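## Task

Acting as the authorized employee named on the attached work order, go to that order's power panel and turn OFF the breaker of every circuit on this panel that supplies the order's equipment. You have no pen. Flipping any other breaker is a failure, even if you flip it back. Any padlocks on the shelf must finish open and resting on the shelf, not on top of other padlocks. Use work order pages 1 to 4 (the order, the procedure, the panel schedule and the panel data). The work area is the aisle in front of the panel, from the shelf top below the breakers upward. When done, release everything and move the arm away.

## Robot and tools

Robot: one arm with seven revolute joints and a two-finger gripper. Everything that lists joints uses this order: waist, shoulder, upper arm roll, elbow, forearm roll, wrist pitch, wrist roll; a gripper value comes last. Wrist pitch is sign-flipped relative to the URDF in everything you send and read, so its stated range -1.693 to 3.142 becomes -3.142 to 1.693 in your numbers. Other stated ranges (rad): waist -6.283 to 6.283, shoulder -2.059 to 2.094, upper arm roll -6.283 to 6.283, elbow -0.192 to 3.927, forearm roll -6.283 to 6.283, wrist roll -6.283 to 6.283. True ends may differ by up to 0.010 rad.

Scene frame: origin on the table top under the arm base, +z up, +y to the left when facing +x. The base may be tilted. The state line reports end_effector_position (m) and end_effector_quat_wxyz, plus linear and angular velocities. The reported point sits between the closed finger pads, about 2 cm behind the fingertips; closing pushes the tips roughly 10 mm further along gripper +z. Fingers point along gripper +z and open along its y axis. Reported hand position gets less reliable at long reach.

execute_actions, argument actions: a list of actions; each action is a list of up to 15 rows; each row is 8 numbers in [-1, 1]. The first seven are joint offsets, scaled so 1.0 = 2.036 rad, measured relative to the joint angles at the start of that action (not the previous row); for a call's first action that means the last angles reported in this scene. The eighth is the absolute gripper opening: +1 fully open, -1 closed. Each row lasts one 1/30 s step; a short table repeats its final row to fill 15 steps. An action asking a joint more than 0.010 rad beyond its range is refused; if the first action fails or any action is malformed, the whole call does nothing. An empty list simply returns state and images.

move, argument target: one row of 8 numbers as above; the seven joint values are offsets counted from the Joint positions in the latest result that shows them, not from wherever the arm is when the move begins; the gripper value is absolute and is sent at the start. speed (rad/s, 0.01 to 2, default 0.5) caps the joint with the longest travel; paths run 0.5 to 10 s and all joints finish together, so the hand traces a curve. It does not avoid obstacles. blocking=false returns after 0.5 s while motion continues; then use wait(0) or stop before sending anything else. The extra move: line gives the ending (done, off_target, moving, held, fault), limits=held or limits=none, and the joint farthest from target.

wait, argument seconds (0 to 10): lets time pass holding the last command. stop: brakes a running move; it needs stopping distance. zoom_image: camera is cam_head_left, cam_head_right or cam_wrist (each 672x504), region [x0, y0, x1, y1] in pixels from the top-left, at most 504x504. show_instructions: returns the scene's reference pages (here the work order pages), nothing moves. finished_scene, argument scene: the number of the scene you are closing; irreversible, so only call it once the correct breakers are off, the arm has let go and backed away.

Result lines: Joint positions and Joint velocities (rad, rad/s, then finger pad gap in m, 0.084 when fully open); Joint targets (what joints are currently driven toward); grip_measured (measured opening on the command scale); joint torques (offset, scaled, noisy, nonzero even in free air); messages such as joint sent to its limit, joint command not followed (clearance check altered targets; mounts count as part of the arm), MOTOR HOT (from 65 °C) and OVER-TEMPERATURE FAULT (brakes at 80 °C).

Motion limits: joint targets move at most 3.14 rad/s, stay within 0.623 rad of measured angles, and are scaled back if they would put the hand over 70 mm from its measured spot, so large moves can take several actions and may need re-commanding. To hold something, command an opening well below grip_measured.

Avoid: torque faults (load limits N m: waist 44.5, shoulder 44.5, upper arm roll 26.7, elbow 26.7, forearm roll 26.7, wrist pitch 17.8, wrist roll 17.8), which stop the arm, back it off and freeze it 10 s. Contact is harder with faster moves or targets set deep past the contact point. Do not knock anything, including padlocks, out of the work area; avoid drops, slams and heavy pushing. Touch only the breakers you have identified from the schedule and panel data. Time passes while you compose replies, with the arm holding its last command.

Each tool is called by a JSON object that holds its "name" and its "arguments", one argument or row to a line.

Reference images:

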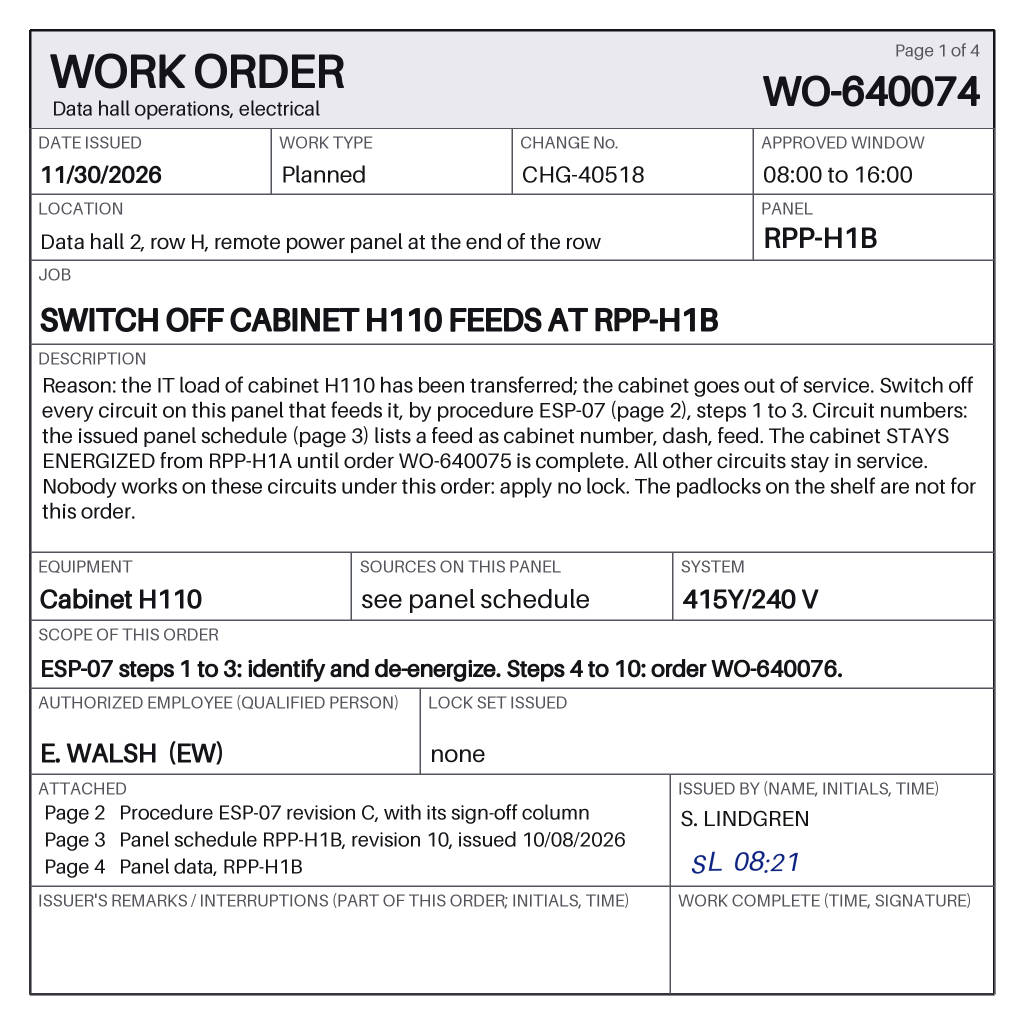

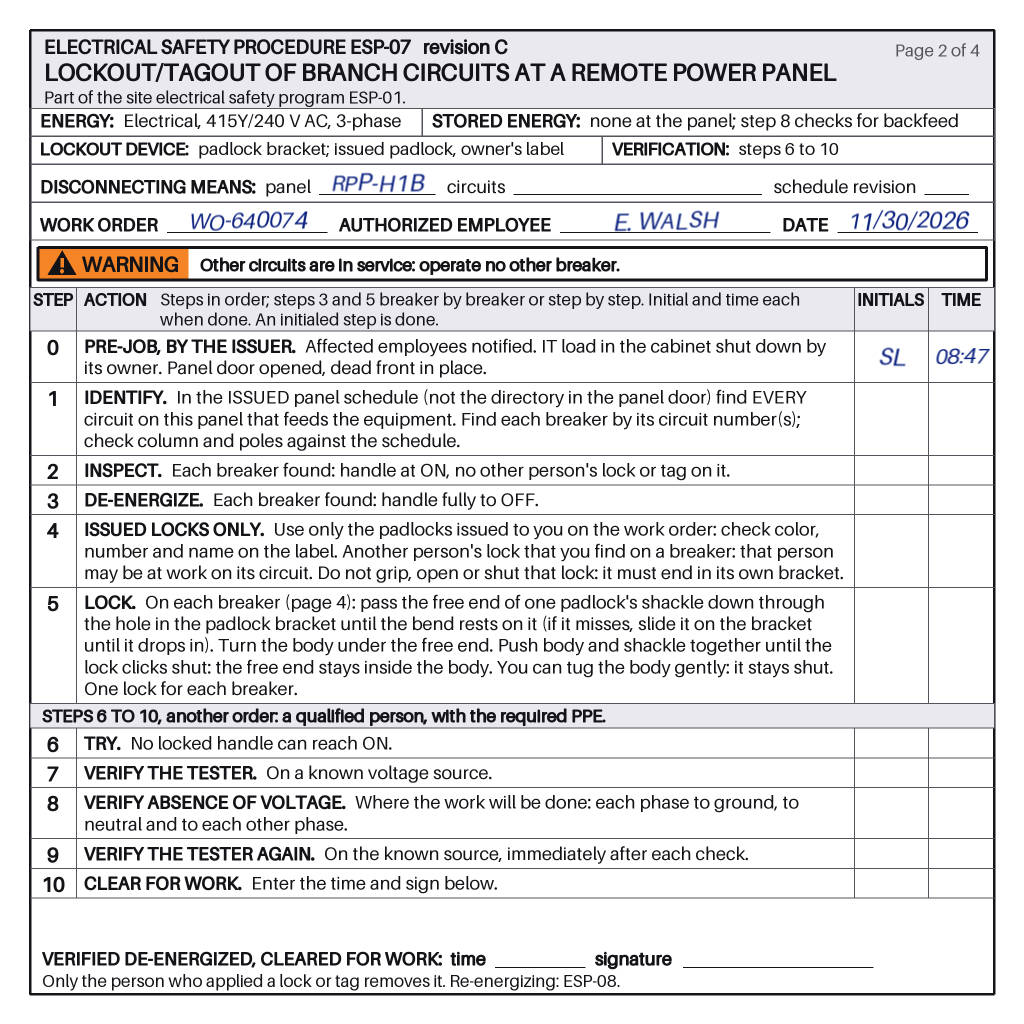

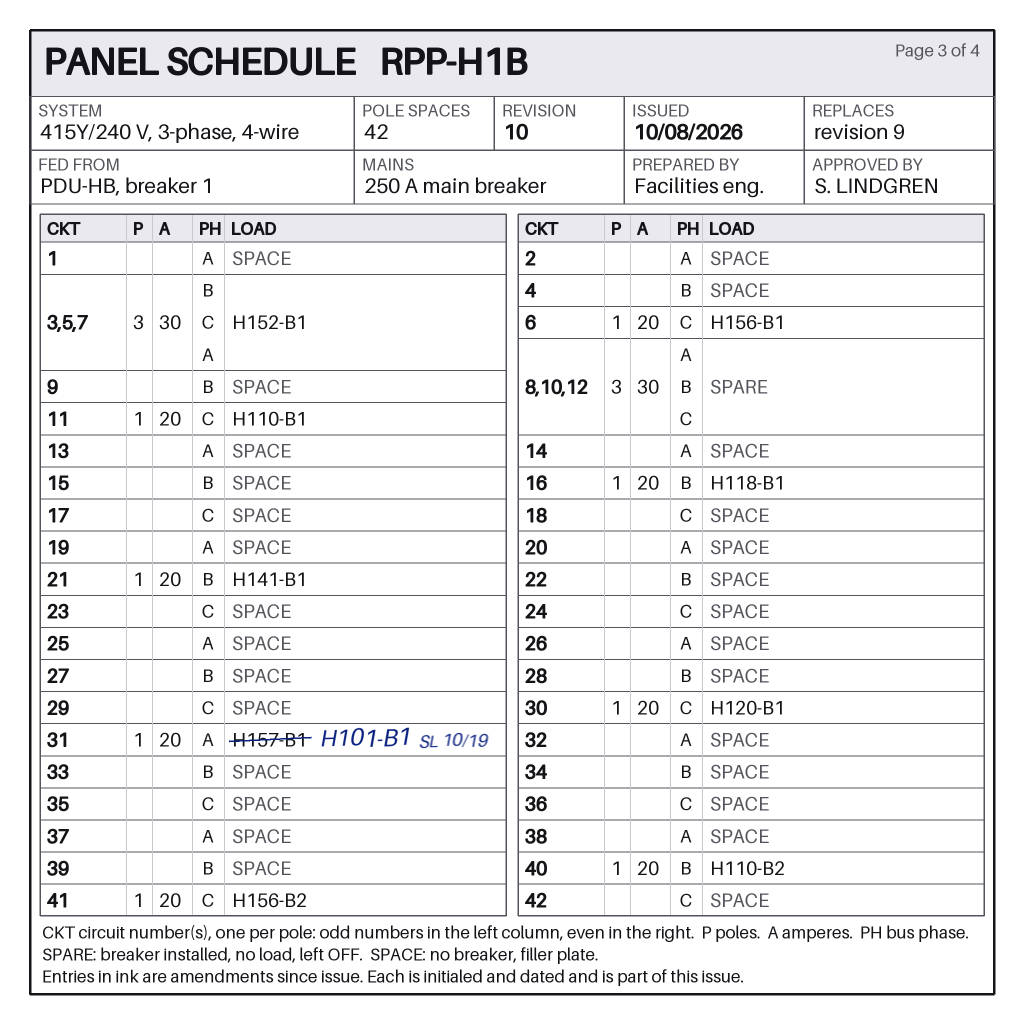

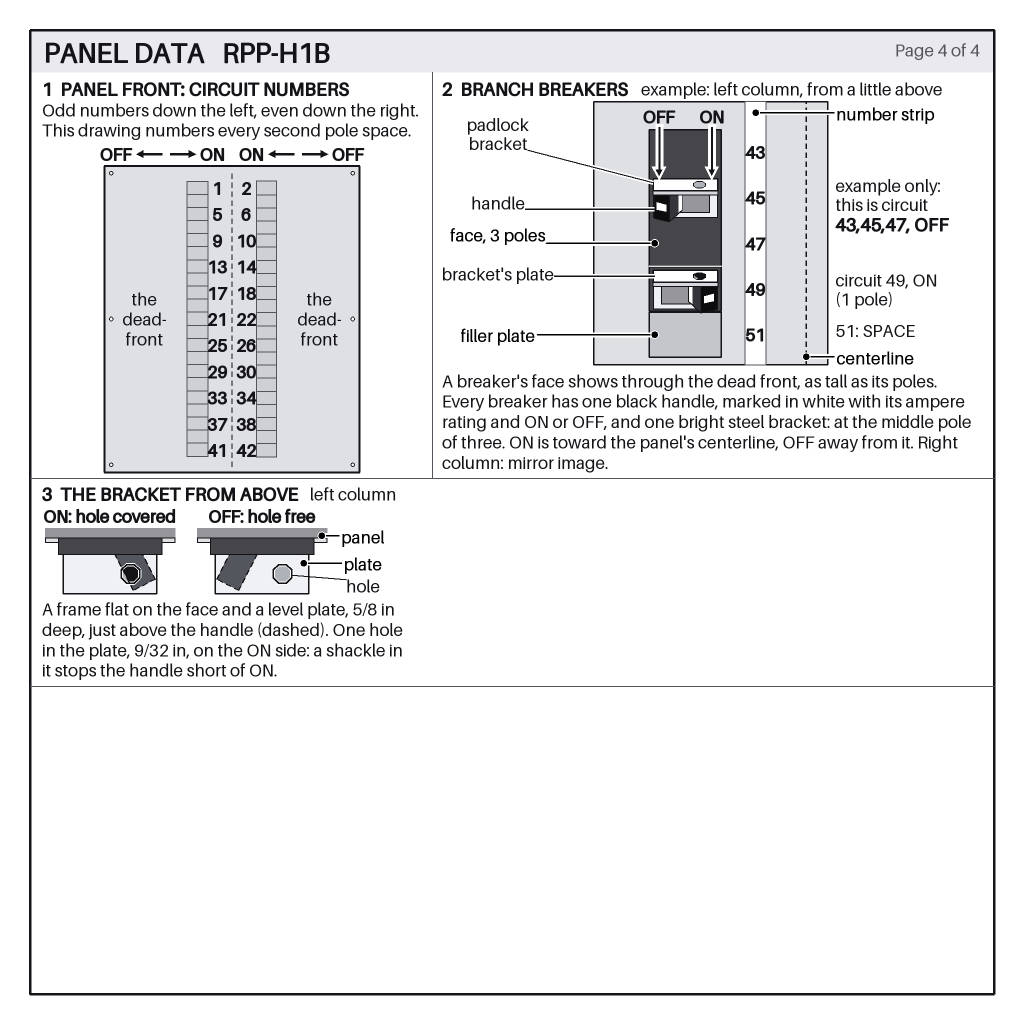

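## Session

{"name": "execute_actions", "arguments": {
  "actions": []
}}

Scene clock: 0.00 s.
end_effector_position=(+0.4229, -0.0343, +0.3313) grip_measured=+1.00 end_effector_quat_wxyz=(+0.104, +0.988, -0.097, -0.065) end_effector_velocity=(+0.000, -0.000, -0.000) end_effector_angular_velocity=(-0.000, +0.000, -0.000)
Joint names: [waist, shoulder, upper arm roll, elbow, forearm roll, wrist pitch, wrist roll]
Joint positions: [-0.003 -0.249 -0.003  0.917 -0.003 -1.172  0.     0.084]
Joint velocities: [-0.  0. -0.  0.  0.  0. -0.  0.]
Joint torques (N m, as the arm reports them, + toward a larger Joint positions number): no reading
Joint targets: [-0.003 -0.249 -0.003 0.917 -0.003 -1.172 0.000]

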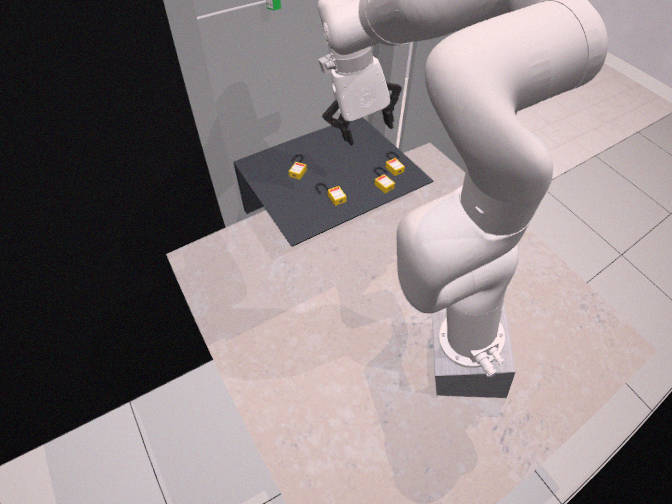

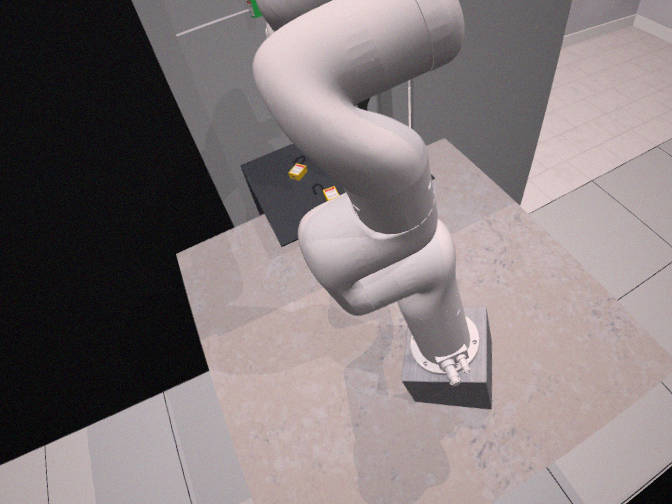

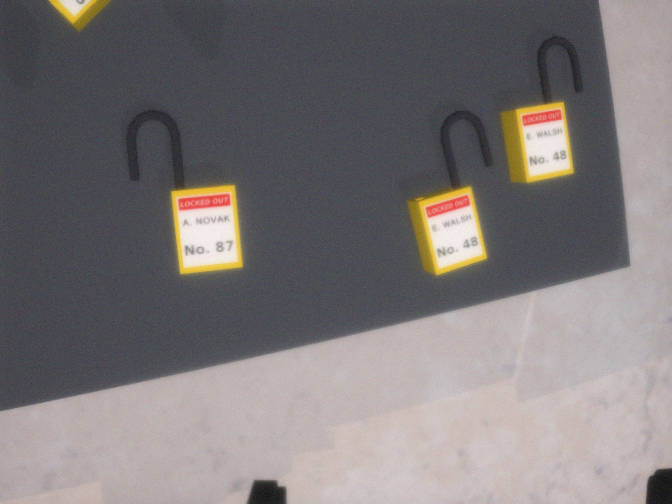

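{"name": "move", "arguments": {
  "target": [0.05,-0.32,0,-0.254,0,0.772,0,-1],
  "speed": 0.8
}}

Scene clock: 3.67 s.
end_effector_position=(+0.4706, +0.0702, +0.6462) grip_measured=-1.00 end_effector_quat_wxyz=(+0.100, +0.705, +0.045, +0.701) end_effector_velocity=(-0.001, +0.001, +0.001) end_effector_angular_velocity=(-0.000, -0.004, +0.002)
Joint names: [waist, shoulder, upper arm roll, elbow, forearm roll, wrist pitch, wrist roll]
Joint positions: [ 0.098 -0.9   -0.003  0.4   -0.003  0.399  0.     0.   ]
Joint velocities: [ 0.001 -0.002 -0.    -0.    -0.     0.003 -0.     0.   ]
Joint torques (N m, as the arm reports them, + toward a larger Joint positions number): [ 0.66 -5.05 -2.65 13.99  1.05  2.73  0.34]
Joint targets: [0.098 -0.901 -0.003 0.400 -0.003 0.400 0.000]
move: done; limits=none; farthest joint: the waist, 0.000 radians from its target (0.102 radians at the start)

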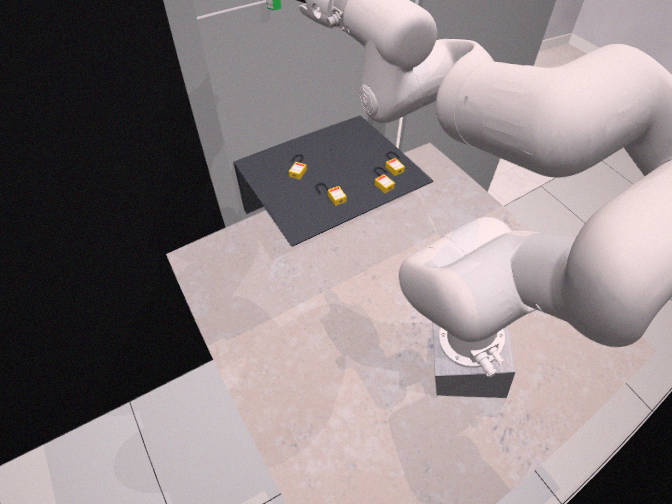

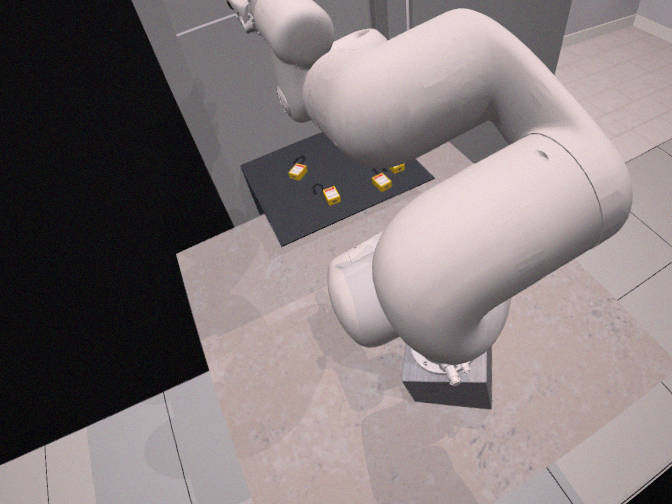

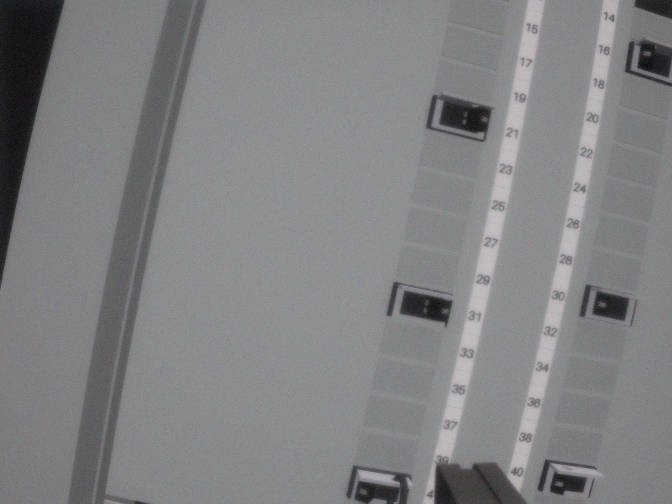

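{"name": "move", "arguments": {
  "target": [-0.09,0.303,0,0.0904,0,0.193,0.107,-1]
}}

Scene clock: 6.63 s.
end_effector_position=(+0.5711, -0.0511, +0.5709) grip_measured=-1.00 end_effector_quat_wxyz=(+0.097, +0.700, -0.090, +0.701) end_effector_velocity=(+0.001, -0.001, -0.001) end_effector_angular_velocity=(+0.001, +0.001, -0.001)
Joint names: [waist, shoulder, upper arm roll, elbow, forearm roll, wrist pitch, wrist roll]
Joint positions: [-0.085 -0.284 -0.003  0.584 -0.003  0.792  0.218  0.   ]
Joint velocities: [ 0.     0.004 -0.     0.001  0.     0.002  0.001  0.   ]
Joint torques (N m, as the arm reports them, + toward a larger Joint positions number): [ -2.51 -19.13  -3.35  12.42   0.96   2.77   0.29]
Joint targets: [-0.085 -0.283 -0.003 0.584 -0.003 0.792 0.218]
move: done; limits=none; farthest joint: the waist, 0.001 radians from its target (0.184 radians at the start)

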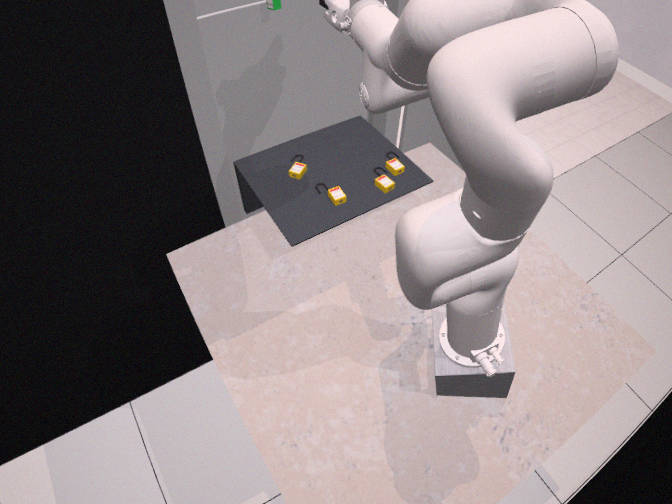

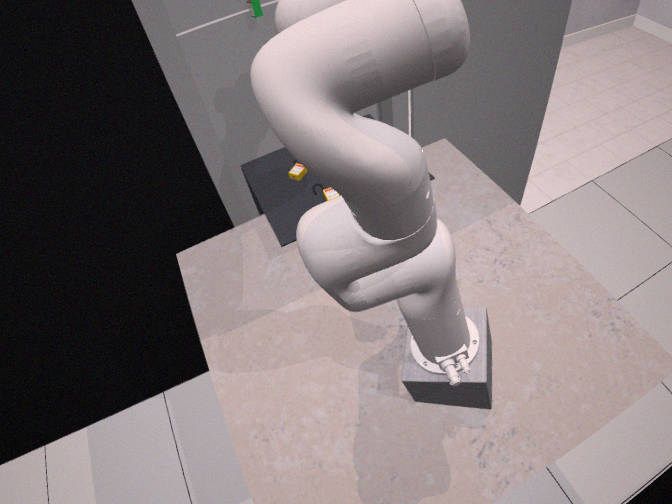

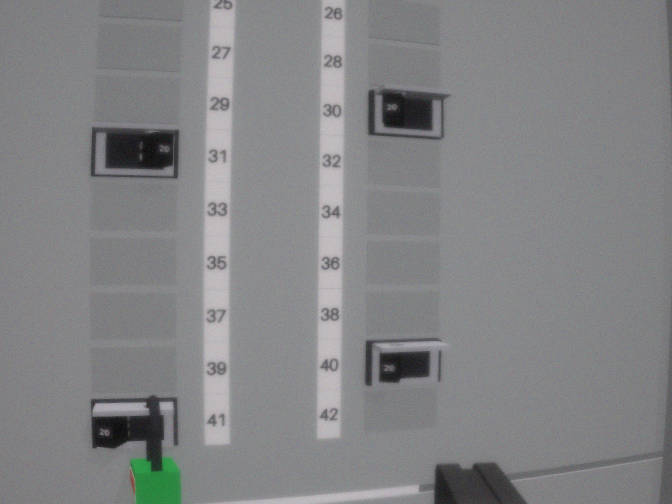

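{"name": "move", "arguments": {
  "target": [0.0265,0.142,0,0.1685,0,-0.0216,0,-1],
  "speed": 0.3
}}

Scene clock: 8.80 s.
end_effector_position=(+0.6698, -0.0426, +0.5716) grip_measured=-1.00 end_effector_quat_wxyz=(+0.076, +0.703, -0.073, +0.703) end_effector_velocity=(+0.001, +0.000, -0.001) end_effector_angular_velocity=(+0.000, +0.001, +0.001)
Joint names: [waist, shoulder, upper arm roll, elbow, forearm roll, wrist pitch, wrist roll]
Joint positions: [-0.031  0.005 -0.003  0.926 -0.003  0.748  0.218  0.   ]
Joint velocities: [ 0.001  0.003  0.     0.003  0.    -0.     0.     0.   ]
Joint torques (N m, as the arm reports them, + toward a larger Joint positions number): [ -4.15 -28.86  -3.99  12.88   0.94   2.58   0.29]
Joint targets: [-0.031 0.005 -0.003 0.927 -0.003 0.748 0.218]
move: done; limits=none; farthest joint: the elbow, 0.001 radians from its target (0.343 radians at the start)

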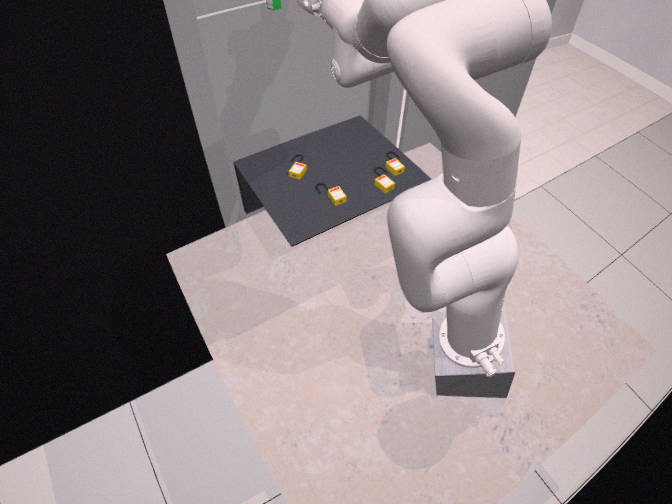

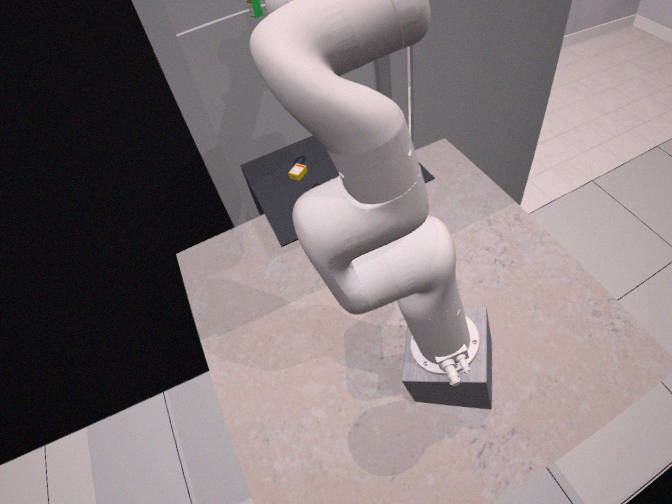

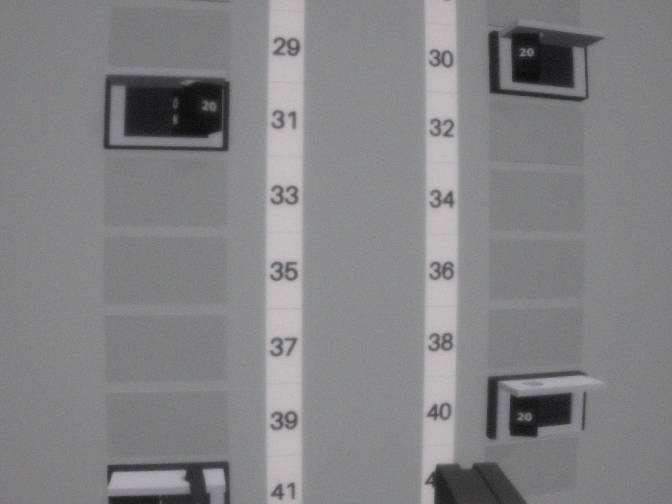

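{"name": "move", "arguments": {
  "target": [0,0.0587,0,0.078,0,-0.0192,0,-1],
  "speed": 0.15
}}

Scene clock: 10.53 s.
end_effector_position=(+0.7091, -0.0509, +0.5719) grip_measured=-1.00 end_effector_quat_wxyz=(+0.076, +0.703, -0.072, +0.703) end_effector_velocity=(+0.000, -0.001, -0.001) end_effector_angular_velocity=(+0.000, +0.002, -0.002)
Joint names: [waist, shoulder, upper arm roll, elbow, forearm roll, wrist pitch, wrist roll]
Joint positions: [-0.031  0.124 -0.003  1.085 -0.003  0.709  0.218  0.   ]
Joint velocities: [-0.001  0.002 -0.     0.002  0.    -0.002 -0.     0.   ]
Joint torques (N m, as the arm reports them, + toward a larger Joint positions number): [ -5.03 -31.95  -4.38  13.07   1.27   2.74   0.31]
Joint targets: [-0.031 0.124 -0.003 1.085 -0.003 0.709 0.218]
move: done; limits=none; farthest joint: the shoulder, 0.001 radians from its target (0.119 radians at the start)

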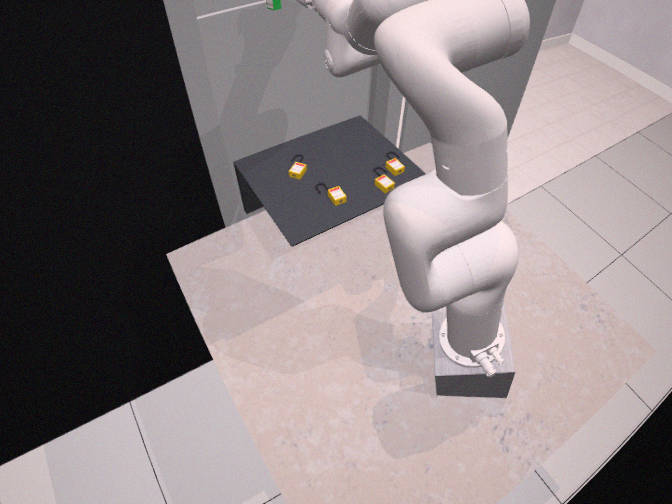

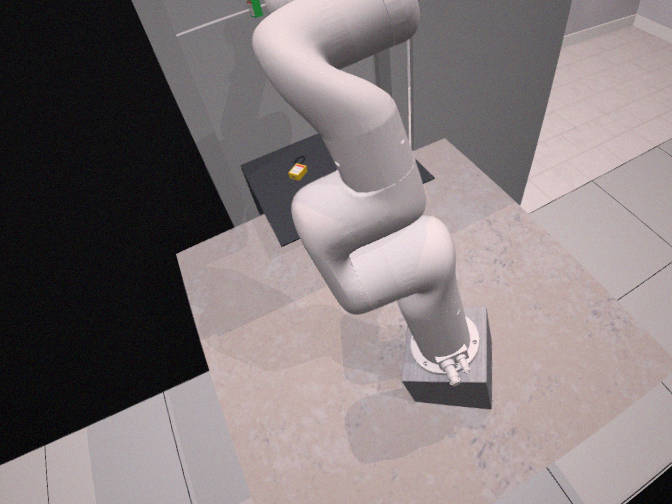

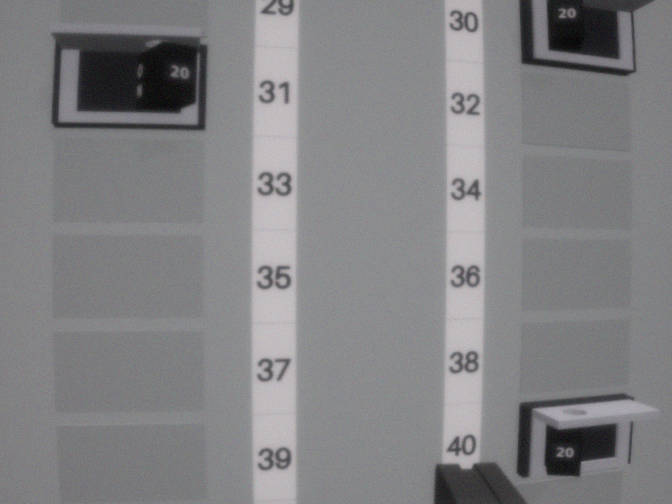

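{"name": "move", "arguments": {
  "target": [0,0.0305,0,0.0415,0,-0.011,0,-1],
  "speed": 0.08
}}

Scene clock: 12.10 s.
end_effector_position=(+0.7289, -0.0553, +0.5713) grip_measured=-1.00 end_effector_quat_wxyz=(+0.076, +0.703, -0.072, +0.703) end_effector_velocity=(+0.001, +0.000, -0.000) end_effector_angular_velocity=(+0.000, -0.000, +0.001)
Joint names: [waist, shoulder, upper arm roll, elbow, forearm roll, wrist pitch, wrist roll]
Joint positions: [-0.031  0.186 -0.003  1.169 -0.003  0.687  0.218  0.   ]
Joint velocities: [ 0.001  0.002  0.     0.003  0.    -0.     0.     0.   ]
Joint torques (N m, as the arm reports them, + toward a larger Joint positions number): [ -5.69 -34.19  -4.18  13.     1.13   2.59   0.13]
Joint targets: [-0.031 0.186 -0.003 1.169 -0.003 0.687 0.218]
move: done; limits=none; farthest joint: the waist, 0.000 radians from its target (0.000 radians at the start)

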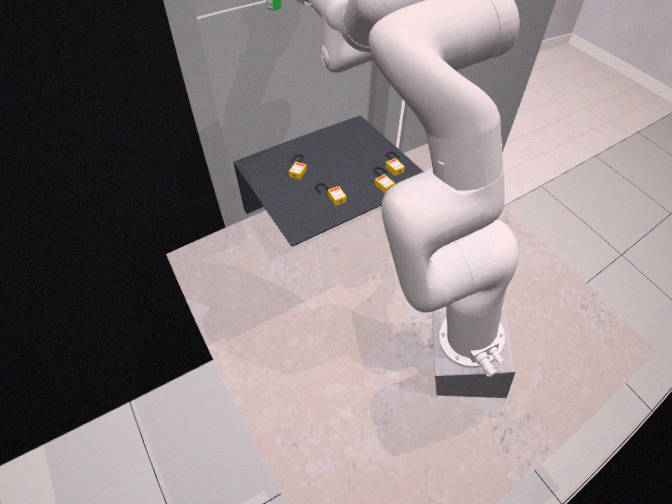

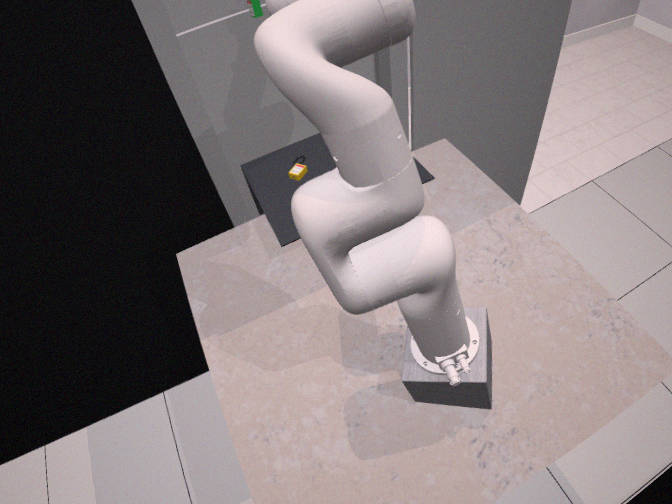

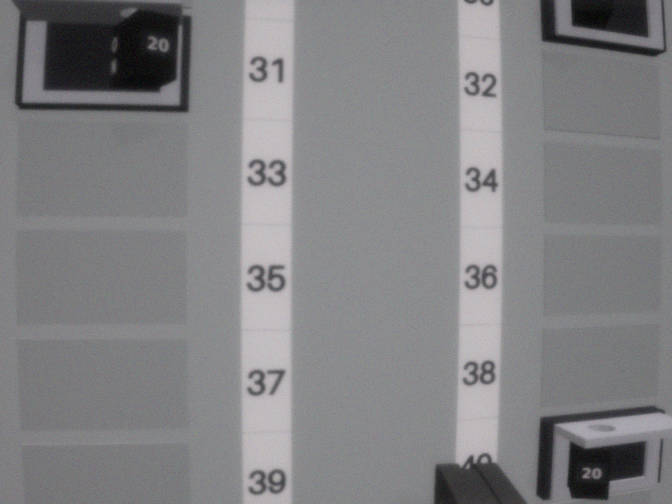

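{"name": "move", "arguments": {
  "target": [0,0.0125,0,0.017,0,-0.0045,0,-1],
  "speed": 0.03
}}

Scene clock: 13.87 s.
end_effector_position=(+0.7368, -0.0571, +0.5707) grip_measured=-1.00 end_effector_quat_wxyz=(+0.076, +0.703, -0.072, +0.703) end_effector_velocity=(+0.000, -0.000, +0.001) end_effector_angular_velocity=(-0.000, -0.000, -0.000)
Joint names: [waist, shoulder, upper arm roll, elbow, forearm roll, wrist pitch, wrist roll]
Joint positions: [-0.031  0.211 -0.003  1.203 -0.003  0.678  0.218  0.   ]
Joint velocities: [-0.     0.     0.     0.002 -0.    -0.002  0.     0.   ]
Joint torques (N m, as the arm reports them, + toward a larger Joint positions number): [ -6.16 -34.63  -4.15  12.78   1.     2.88   0.17]
Joint targets: [-0.031 0.211 -0.003 1.204 -0.003 0.678 0.218]
move: done; limits=none; farthest joint: the waist, 0.000 radians from its target (0.000 radians at the start)

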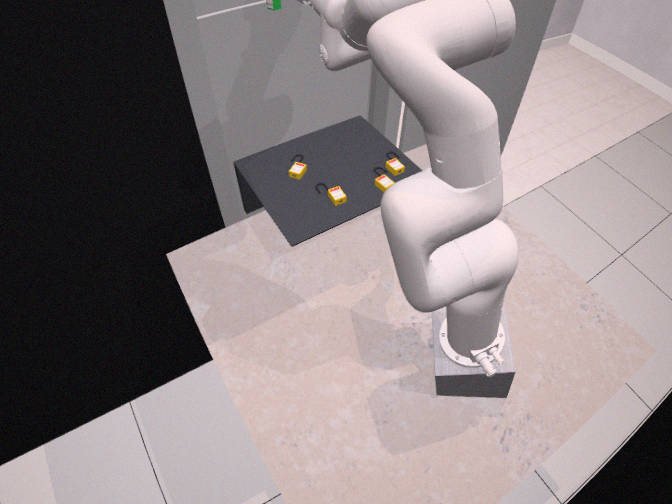

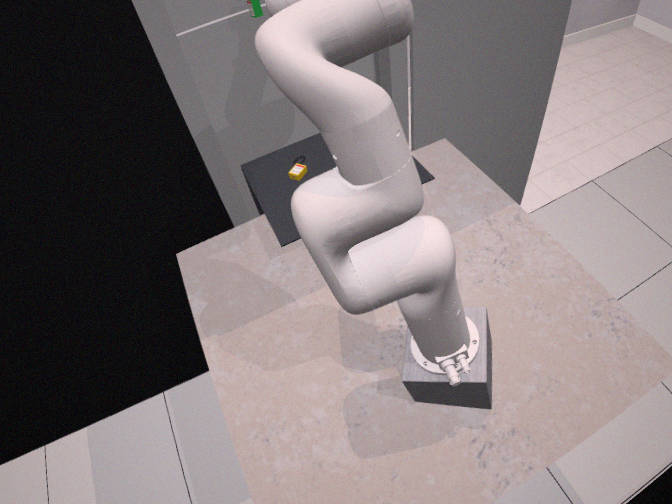

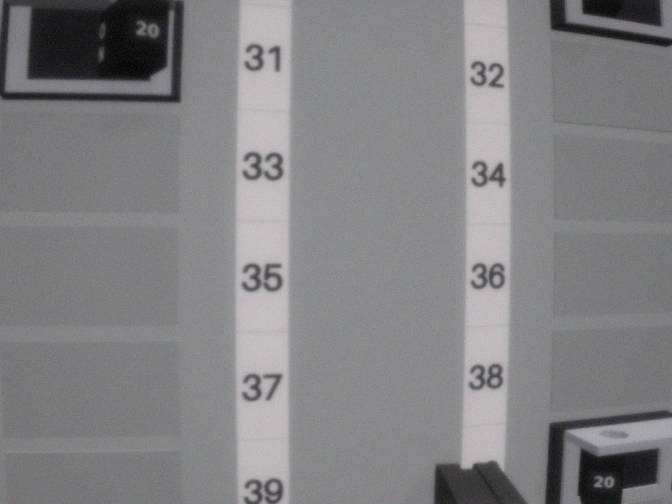

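No contact yet; sweep 20 mm sideways here.

{"name": "move", "arguments": {
  "target": [-0.014,0.010,0,0.0074,0,0.0026,0,-1],
  "speed": 0.03
}}

Scene clock: 15.20 s.
end_effector_position=(+0.7367, -0.0775, +0.5706) grip_measured=-1.00 end_effector_quat_wxyz=(+0.087, +0.700, -0.081, +0.704) end_effector_velocity=(+0.000, -0.001, +0.000) end_effector_angular_velocity=(-0.000, -0.001, -0.001)
Joint names: [waist, shoulder, upper arm roll, elbow, forearm roll, wrist pitch, wrist roll]
Joint positions: [-0.059  0.231 -0.003  1.218 -0.003  0.683  0.218  0.   ]
Joint velocities: [-0.002  0.001  0.001  0.001 -0.     0.001 -0.     0.   ]
Joint torques (N m, as the arm reports them, + toward a larger Joint positions number): [ -6.55 -35.37  -4.27  12.88   1.17   2.67   0.34]
Joint targets: [-0.059 0.231 -0.003 1.219 -0.003 0.683 0.218]
move: done; limits=none; farthest joint: the waist, 0.000 radians from its target (0.029 radians at the start)

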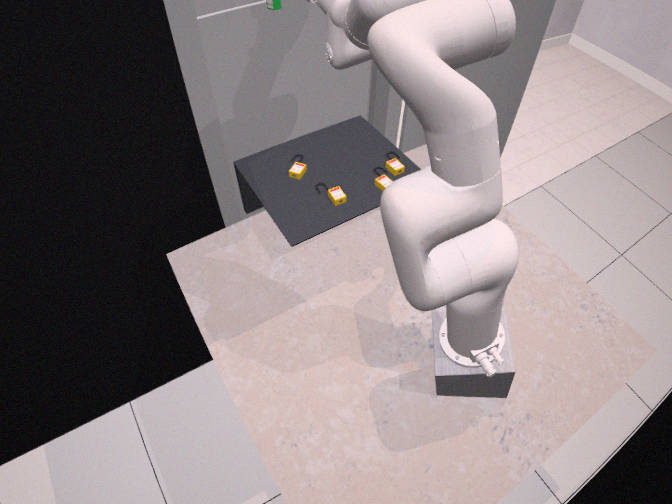

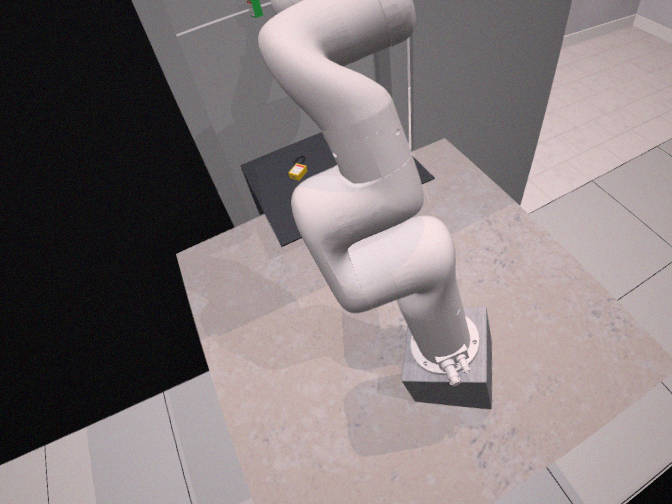

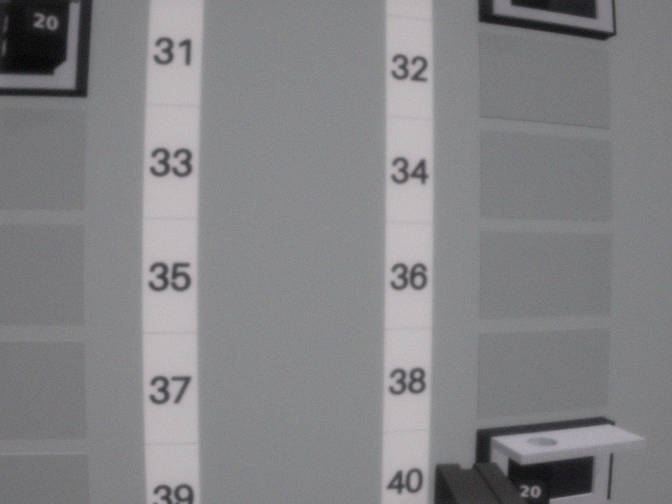

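{"name": "move", "arguments": {
  "target": [-0.007,0.0066,0,0.0027,0,0.0039,0,-1],
  "speed": 0.02
}}

Scene clock: 16.23 s.
end_effector_position=(+0.7372, -0.0836, +0.5692) grip_measured=-1.00 end_effector_quat_wxyz=(+0.090, +0.698, -0.082, +0.706) end_effector_velocity=(-0.003, -0.015, -0.002) end_effector_angular_velocity=(+0.002, +0.005, -0.024)
Joint names: [waist, shoulder, upper arm roll, elbow, forearm roll, wrist pitch, wrist roll]
Joint positions: [-0.07   0.243  0.     1.225 -0.004  0.692  0.218  0.   ]
Joint velocities: [-0.009  0.005 -0.011 -0.002  0.006 -0.003  0.     0.   ]
Joint torques (N m, as the arm reports them, + toward a larger Joint positions number): [-19.35 -28.44 -13.45  11.11   6.15   0.6    0.4 ]
Joint targets: [-0.073 0.245 -0.003 1.224 -0.003 0.691 0.218]
move: done; limits=none; farthest joint: the waist, 0.003 radians from its target (0.014 radians at the start)

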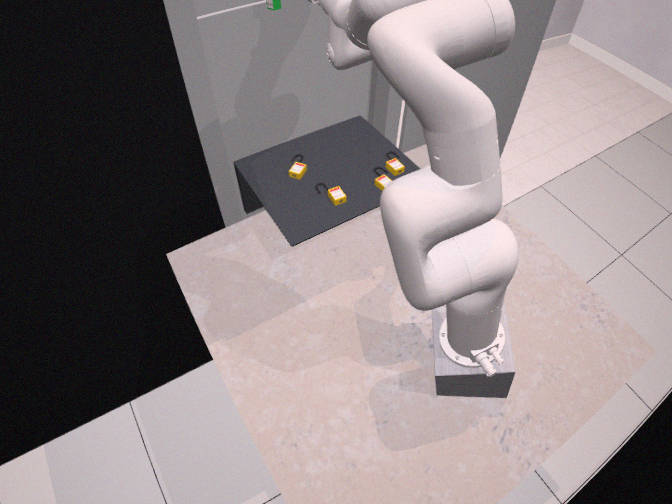

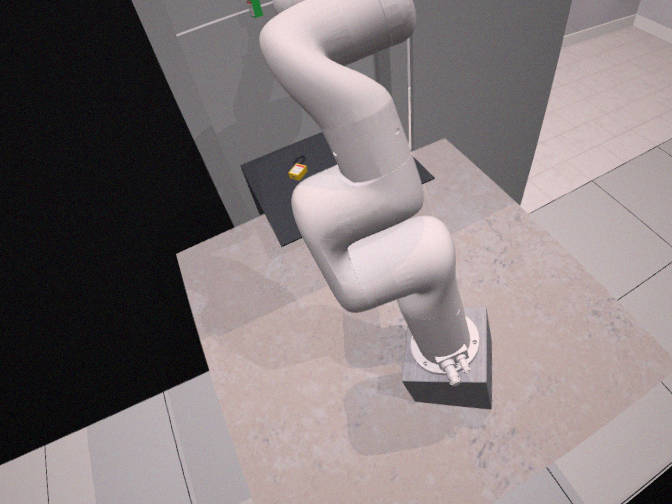

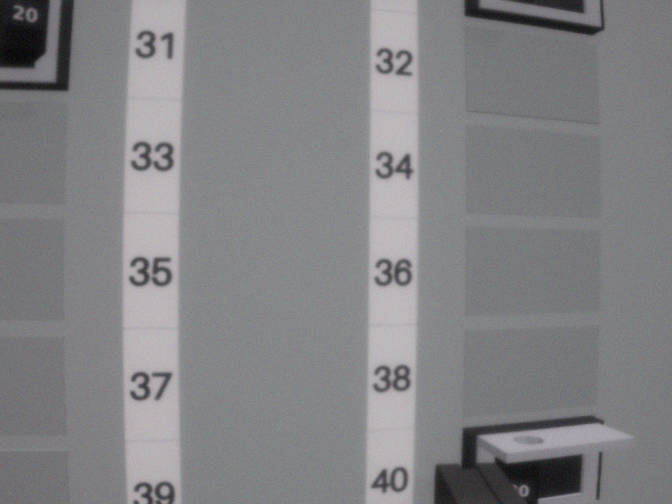

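Pushing the handle; continue.

{"name": "move", "arguments": {
  "target": [-0.0085,0.0062,-0.0015,0.0037,0.0005,0.0008,0,-1],
  "speed": 0.02
}}

Scene clock: 18.13 s.
end_effector_position=(+0.7362, -0.0983, +0.5682) grip_measured=-1.00 end_effector_quat_wxyz=(+0.098, +0.697, -0.089, +0.705) end_effector_velocity=(+0.001, +0.001, +0.000) end_effector_angular_velocity=(-0.000, -0.001, +0.002)
Joint names: [waist, shoulder, upper arm roll, elbow, forearm roll, wrist pitch, wrist roll]
Joint positions: [-0.087  0.256 -0.003  1.232 -0.003  0.693  0.218  0.   ]
Joint velocities: [ 0.     0.001  0.001  0.002 -0.     0.001  0.     0.   ]
Joint torques (N m, as the arm reports them, + toward a larger Joint positions number): [ -6.24 -35.66  -4.22  13.13   1.2    2.68   0.22]
Joint targets: [-0.088 0.256 -0.003 1.232 -0.003 0.693 0.218]
move: done; limits=none; farthest joint: the waist, 0.000 radians from its target (0.014 radians at the start)

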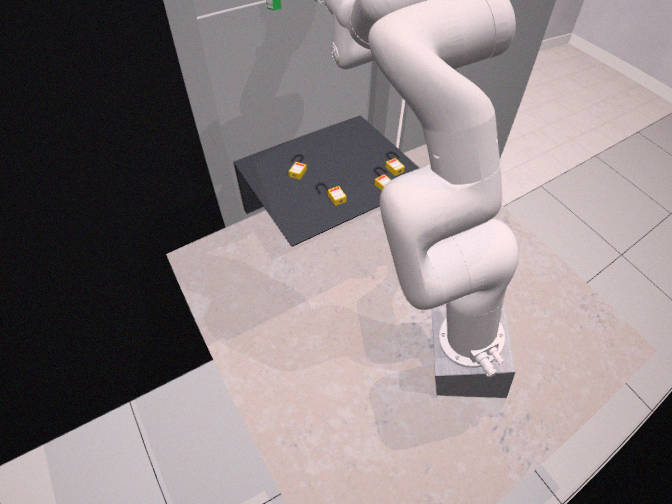

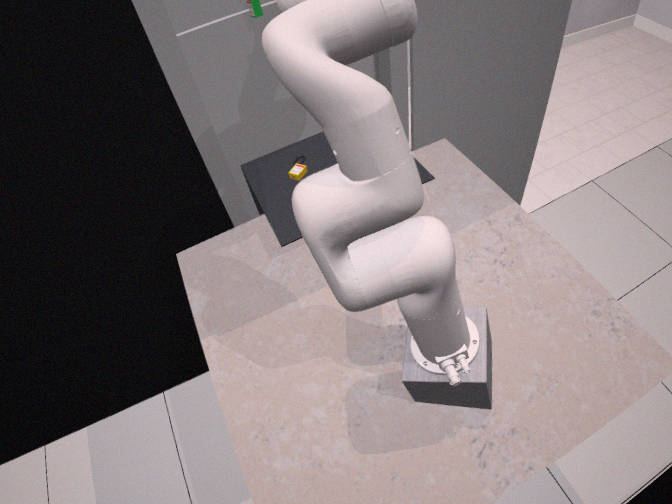

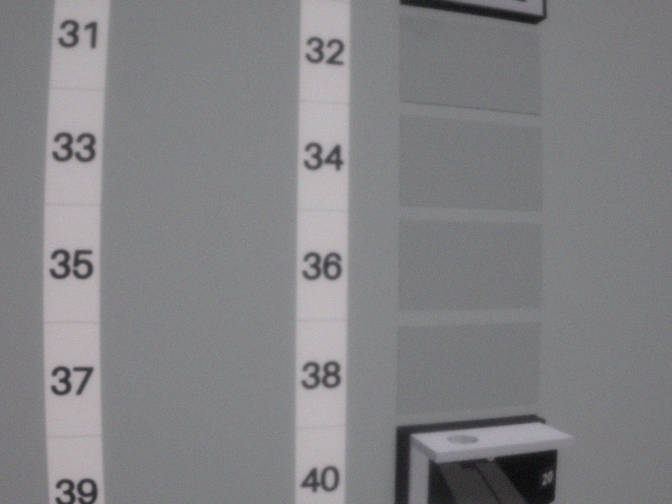

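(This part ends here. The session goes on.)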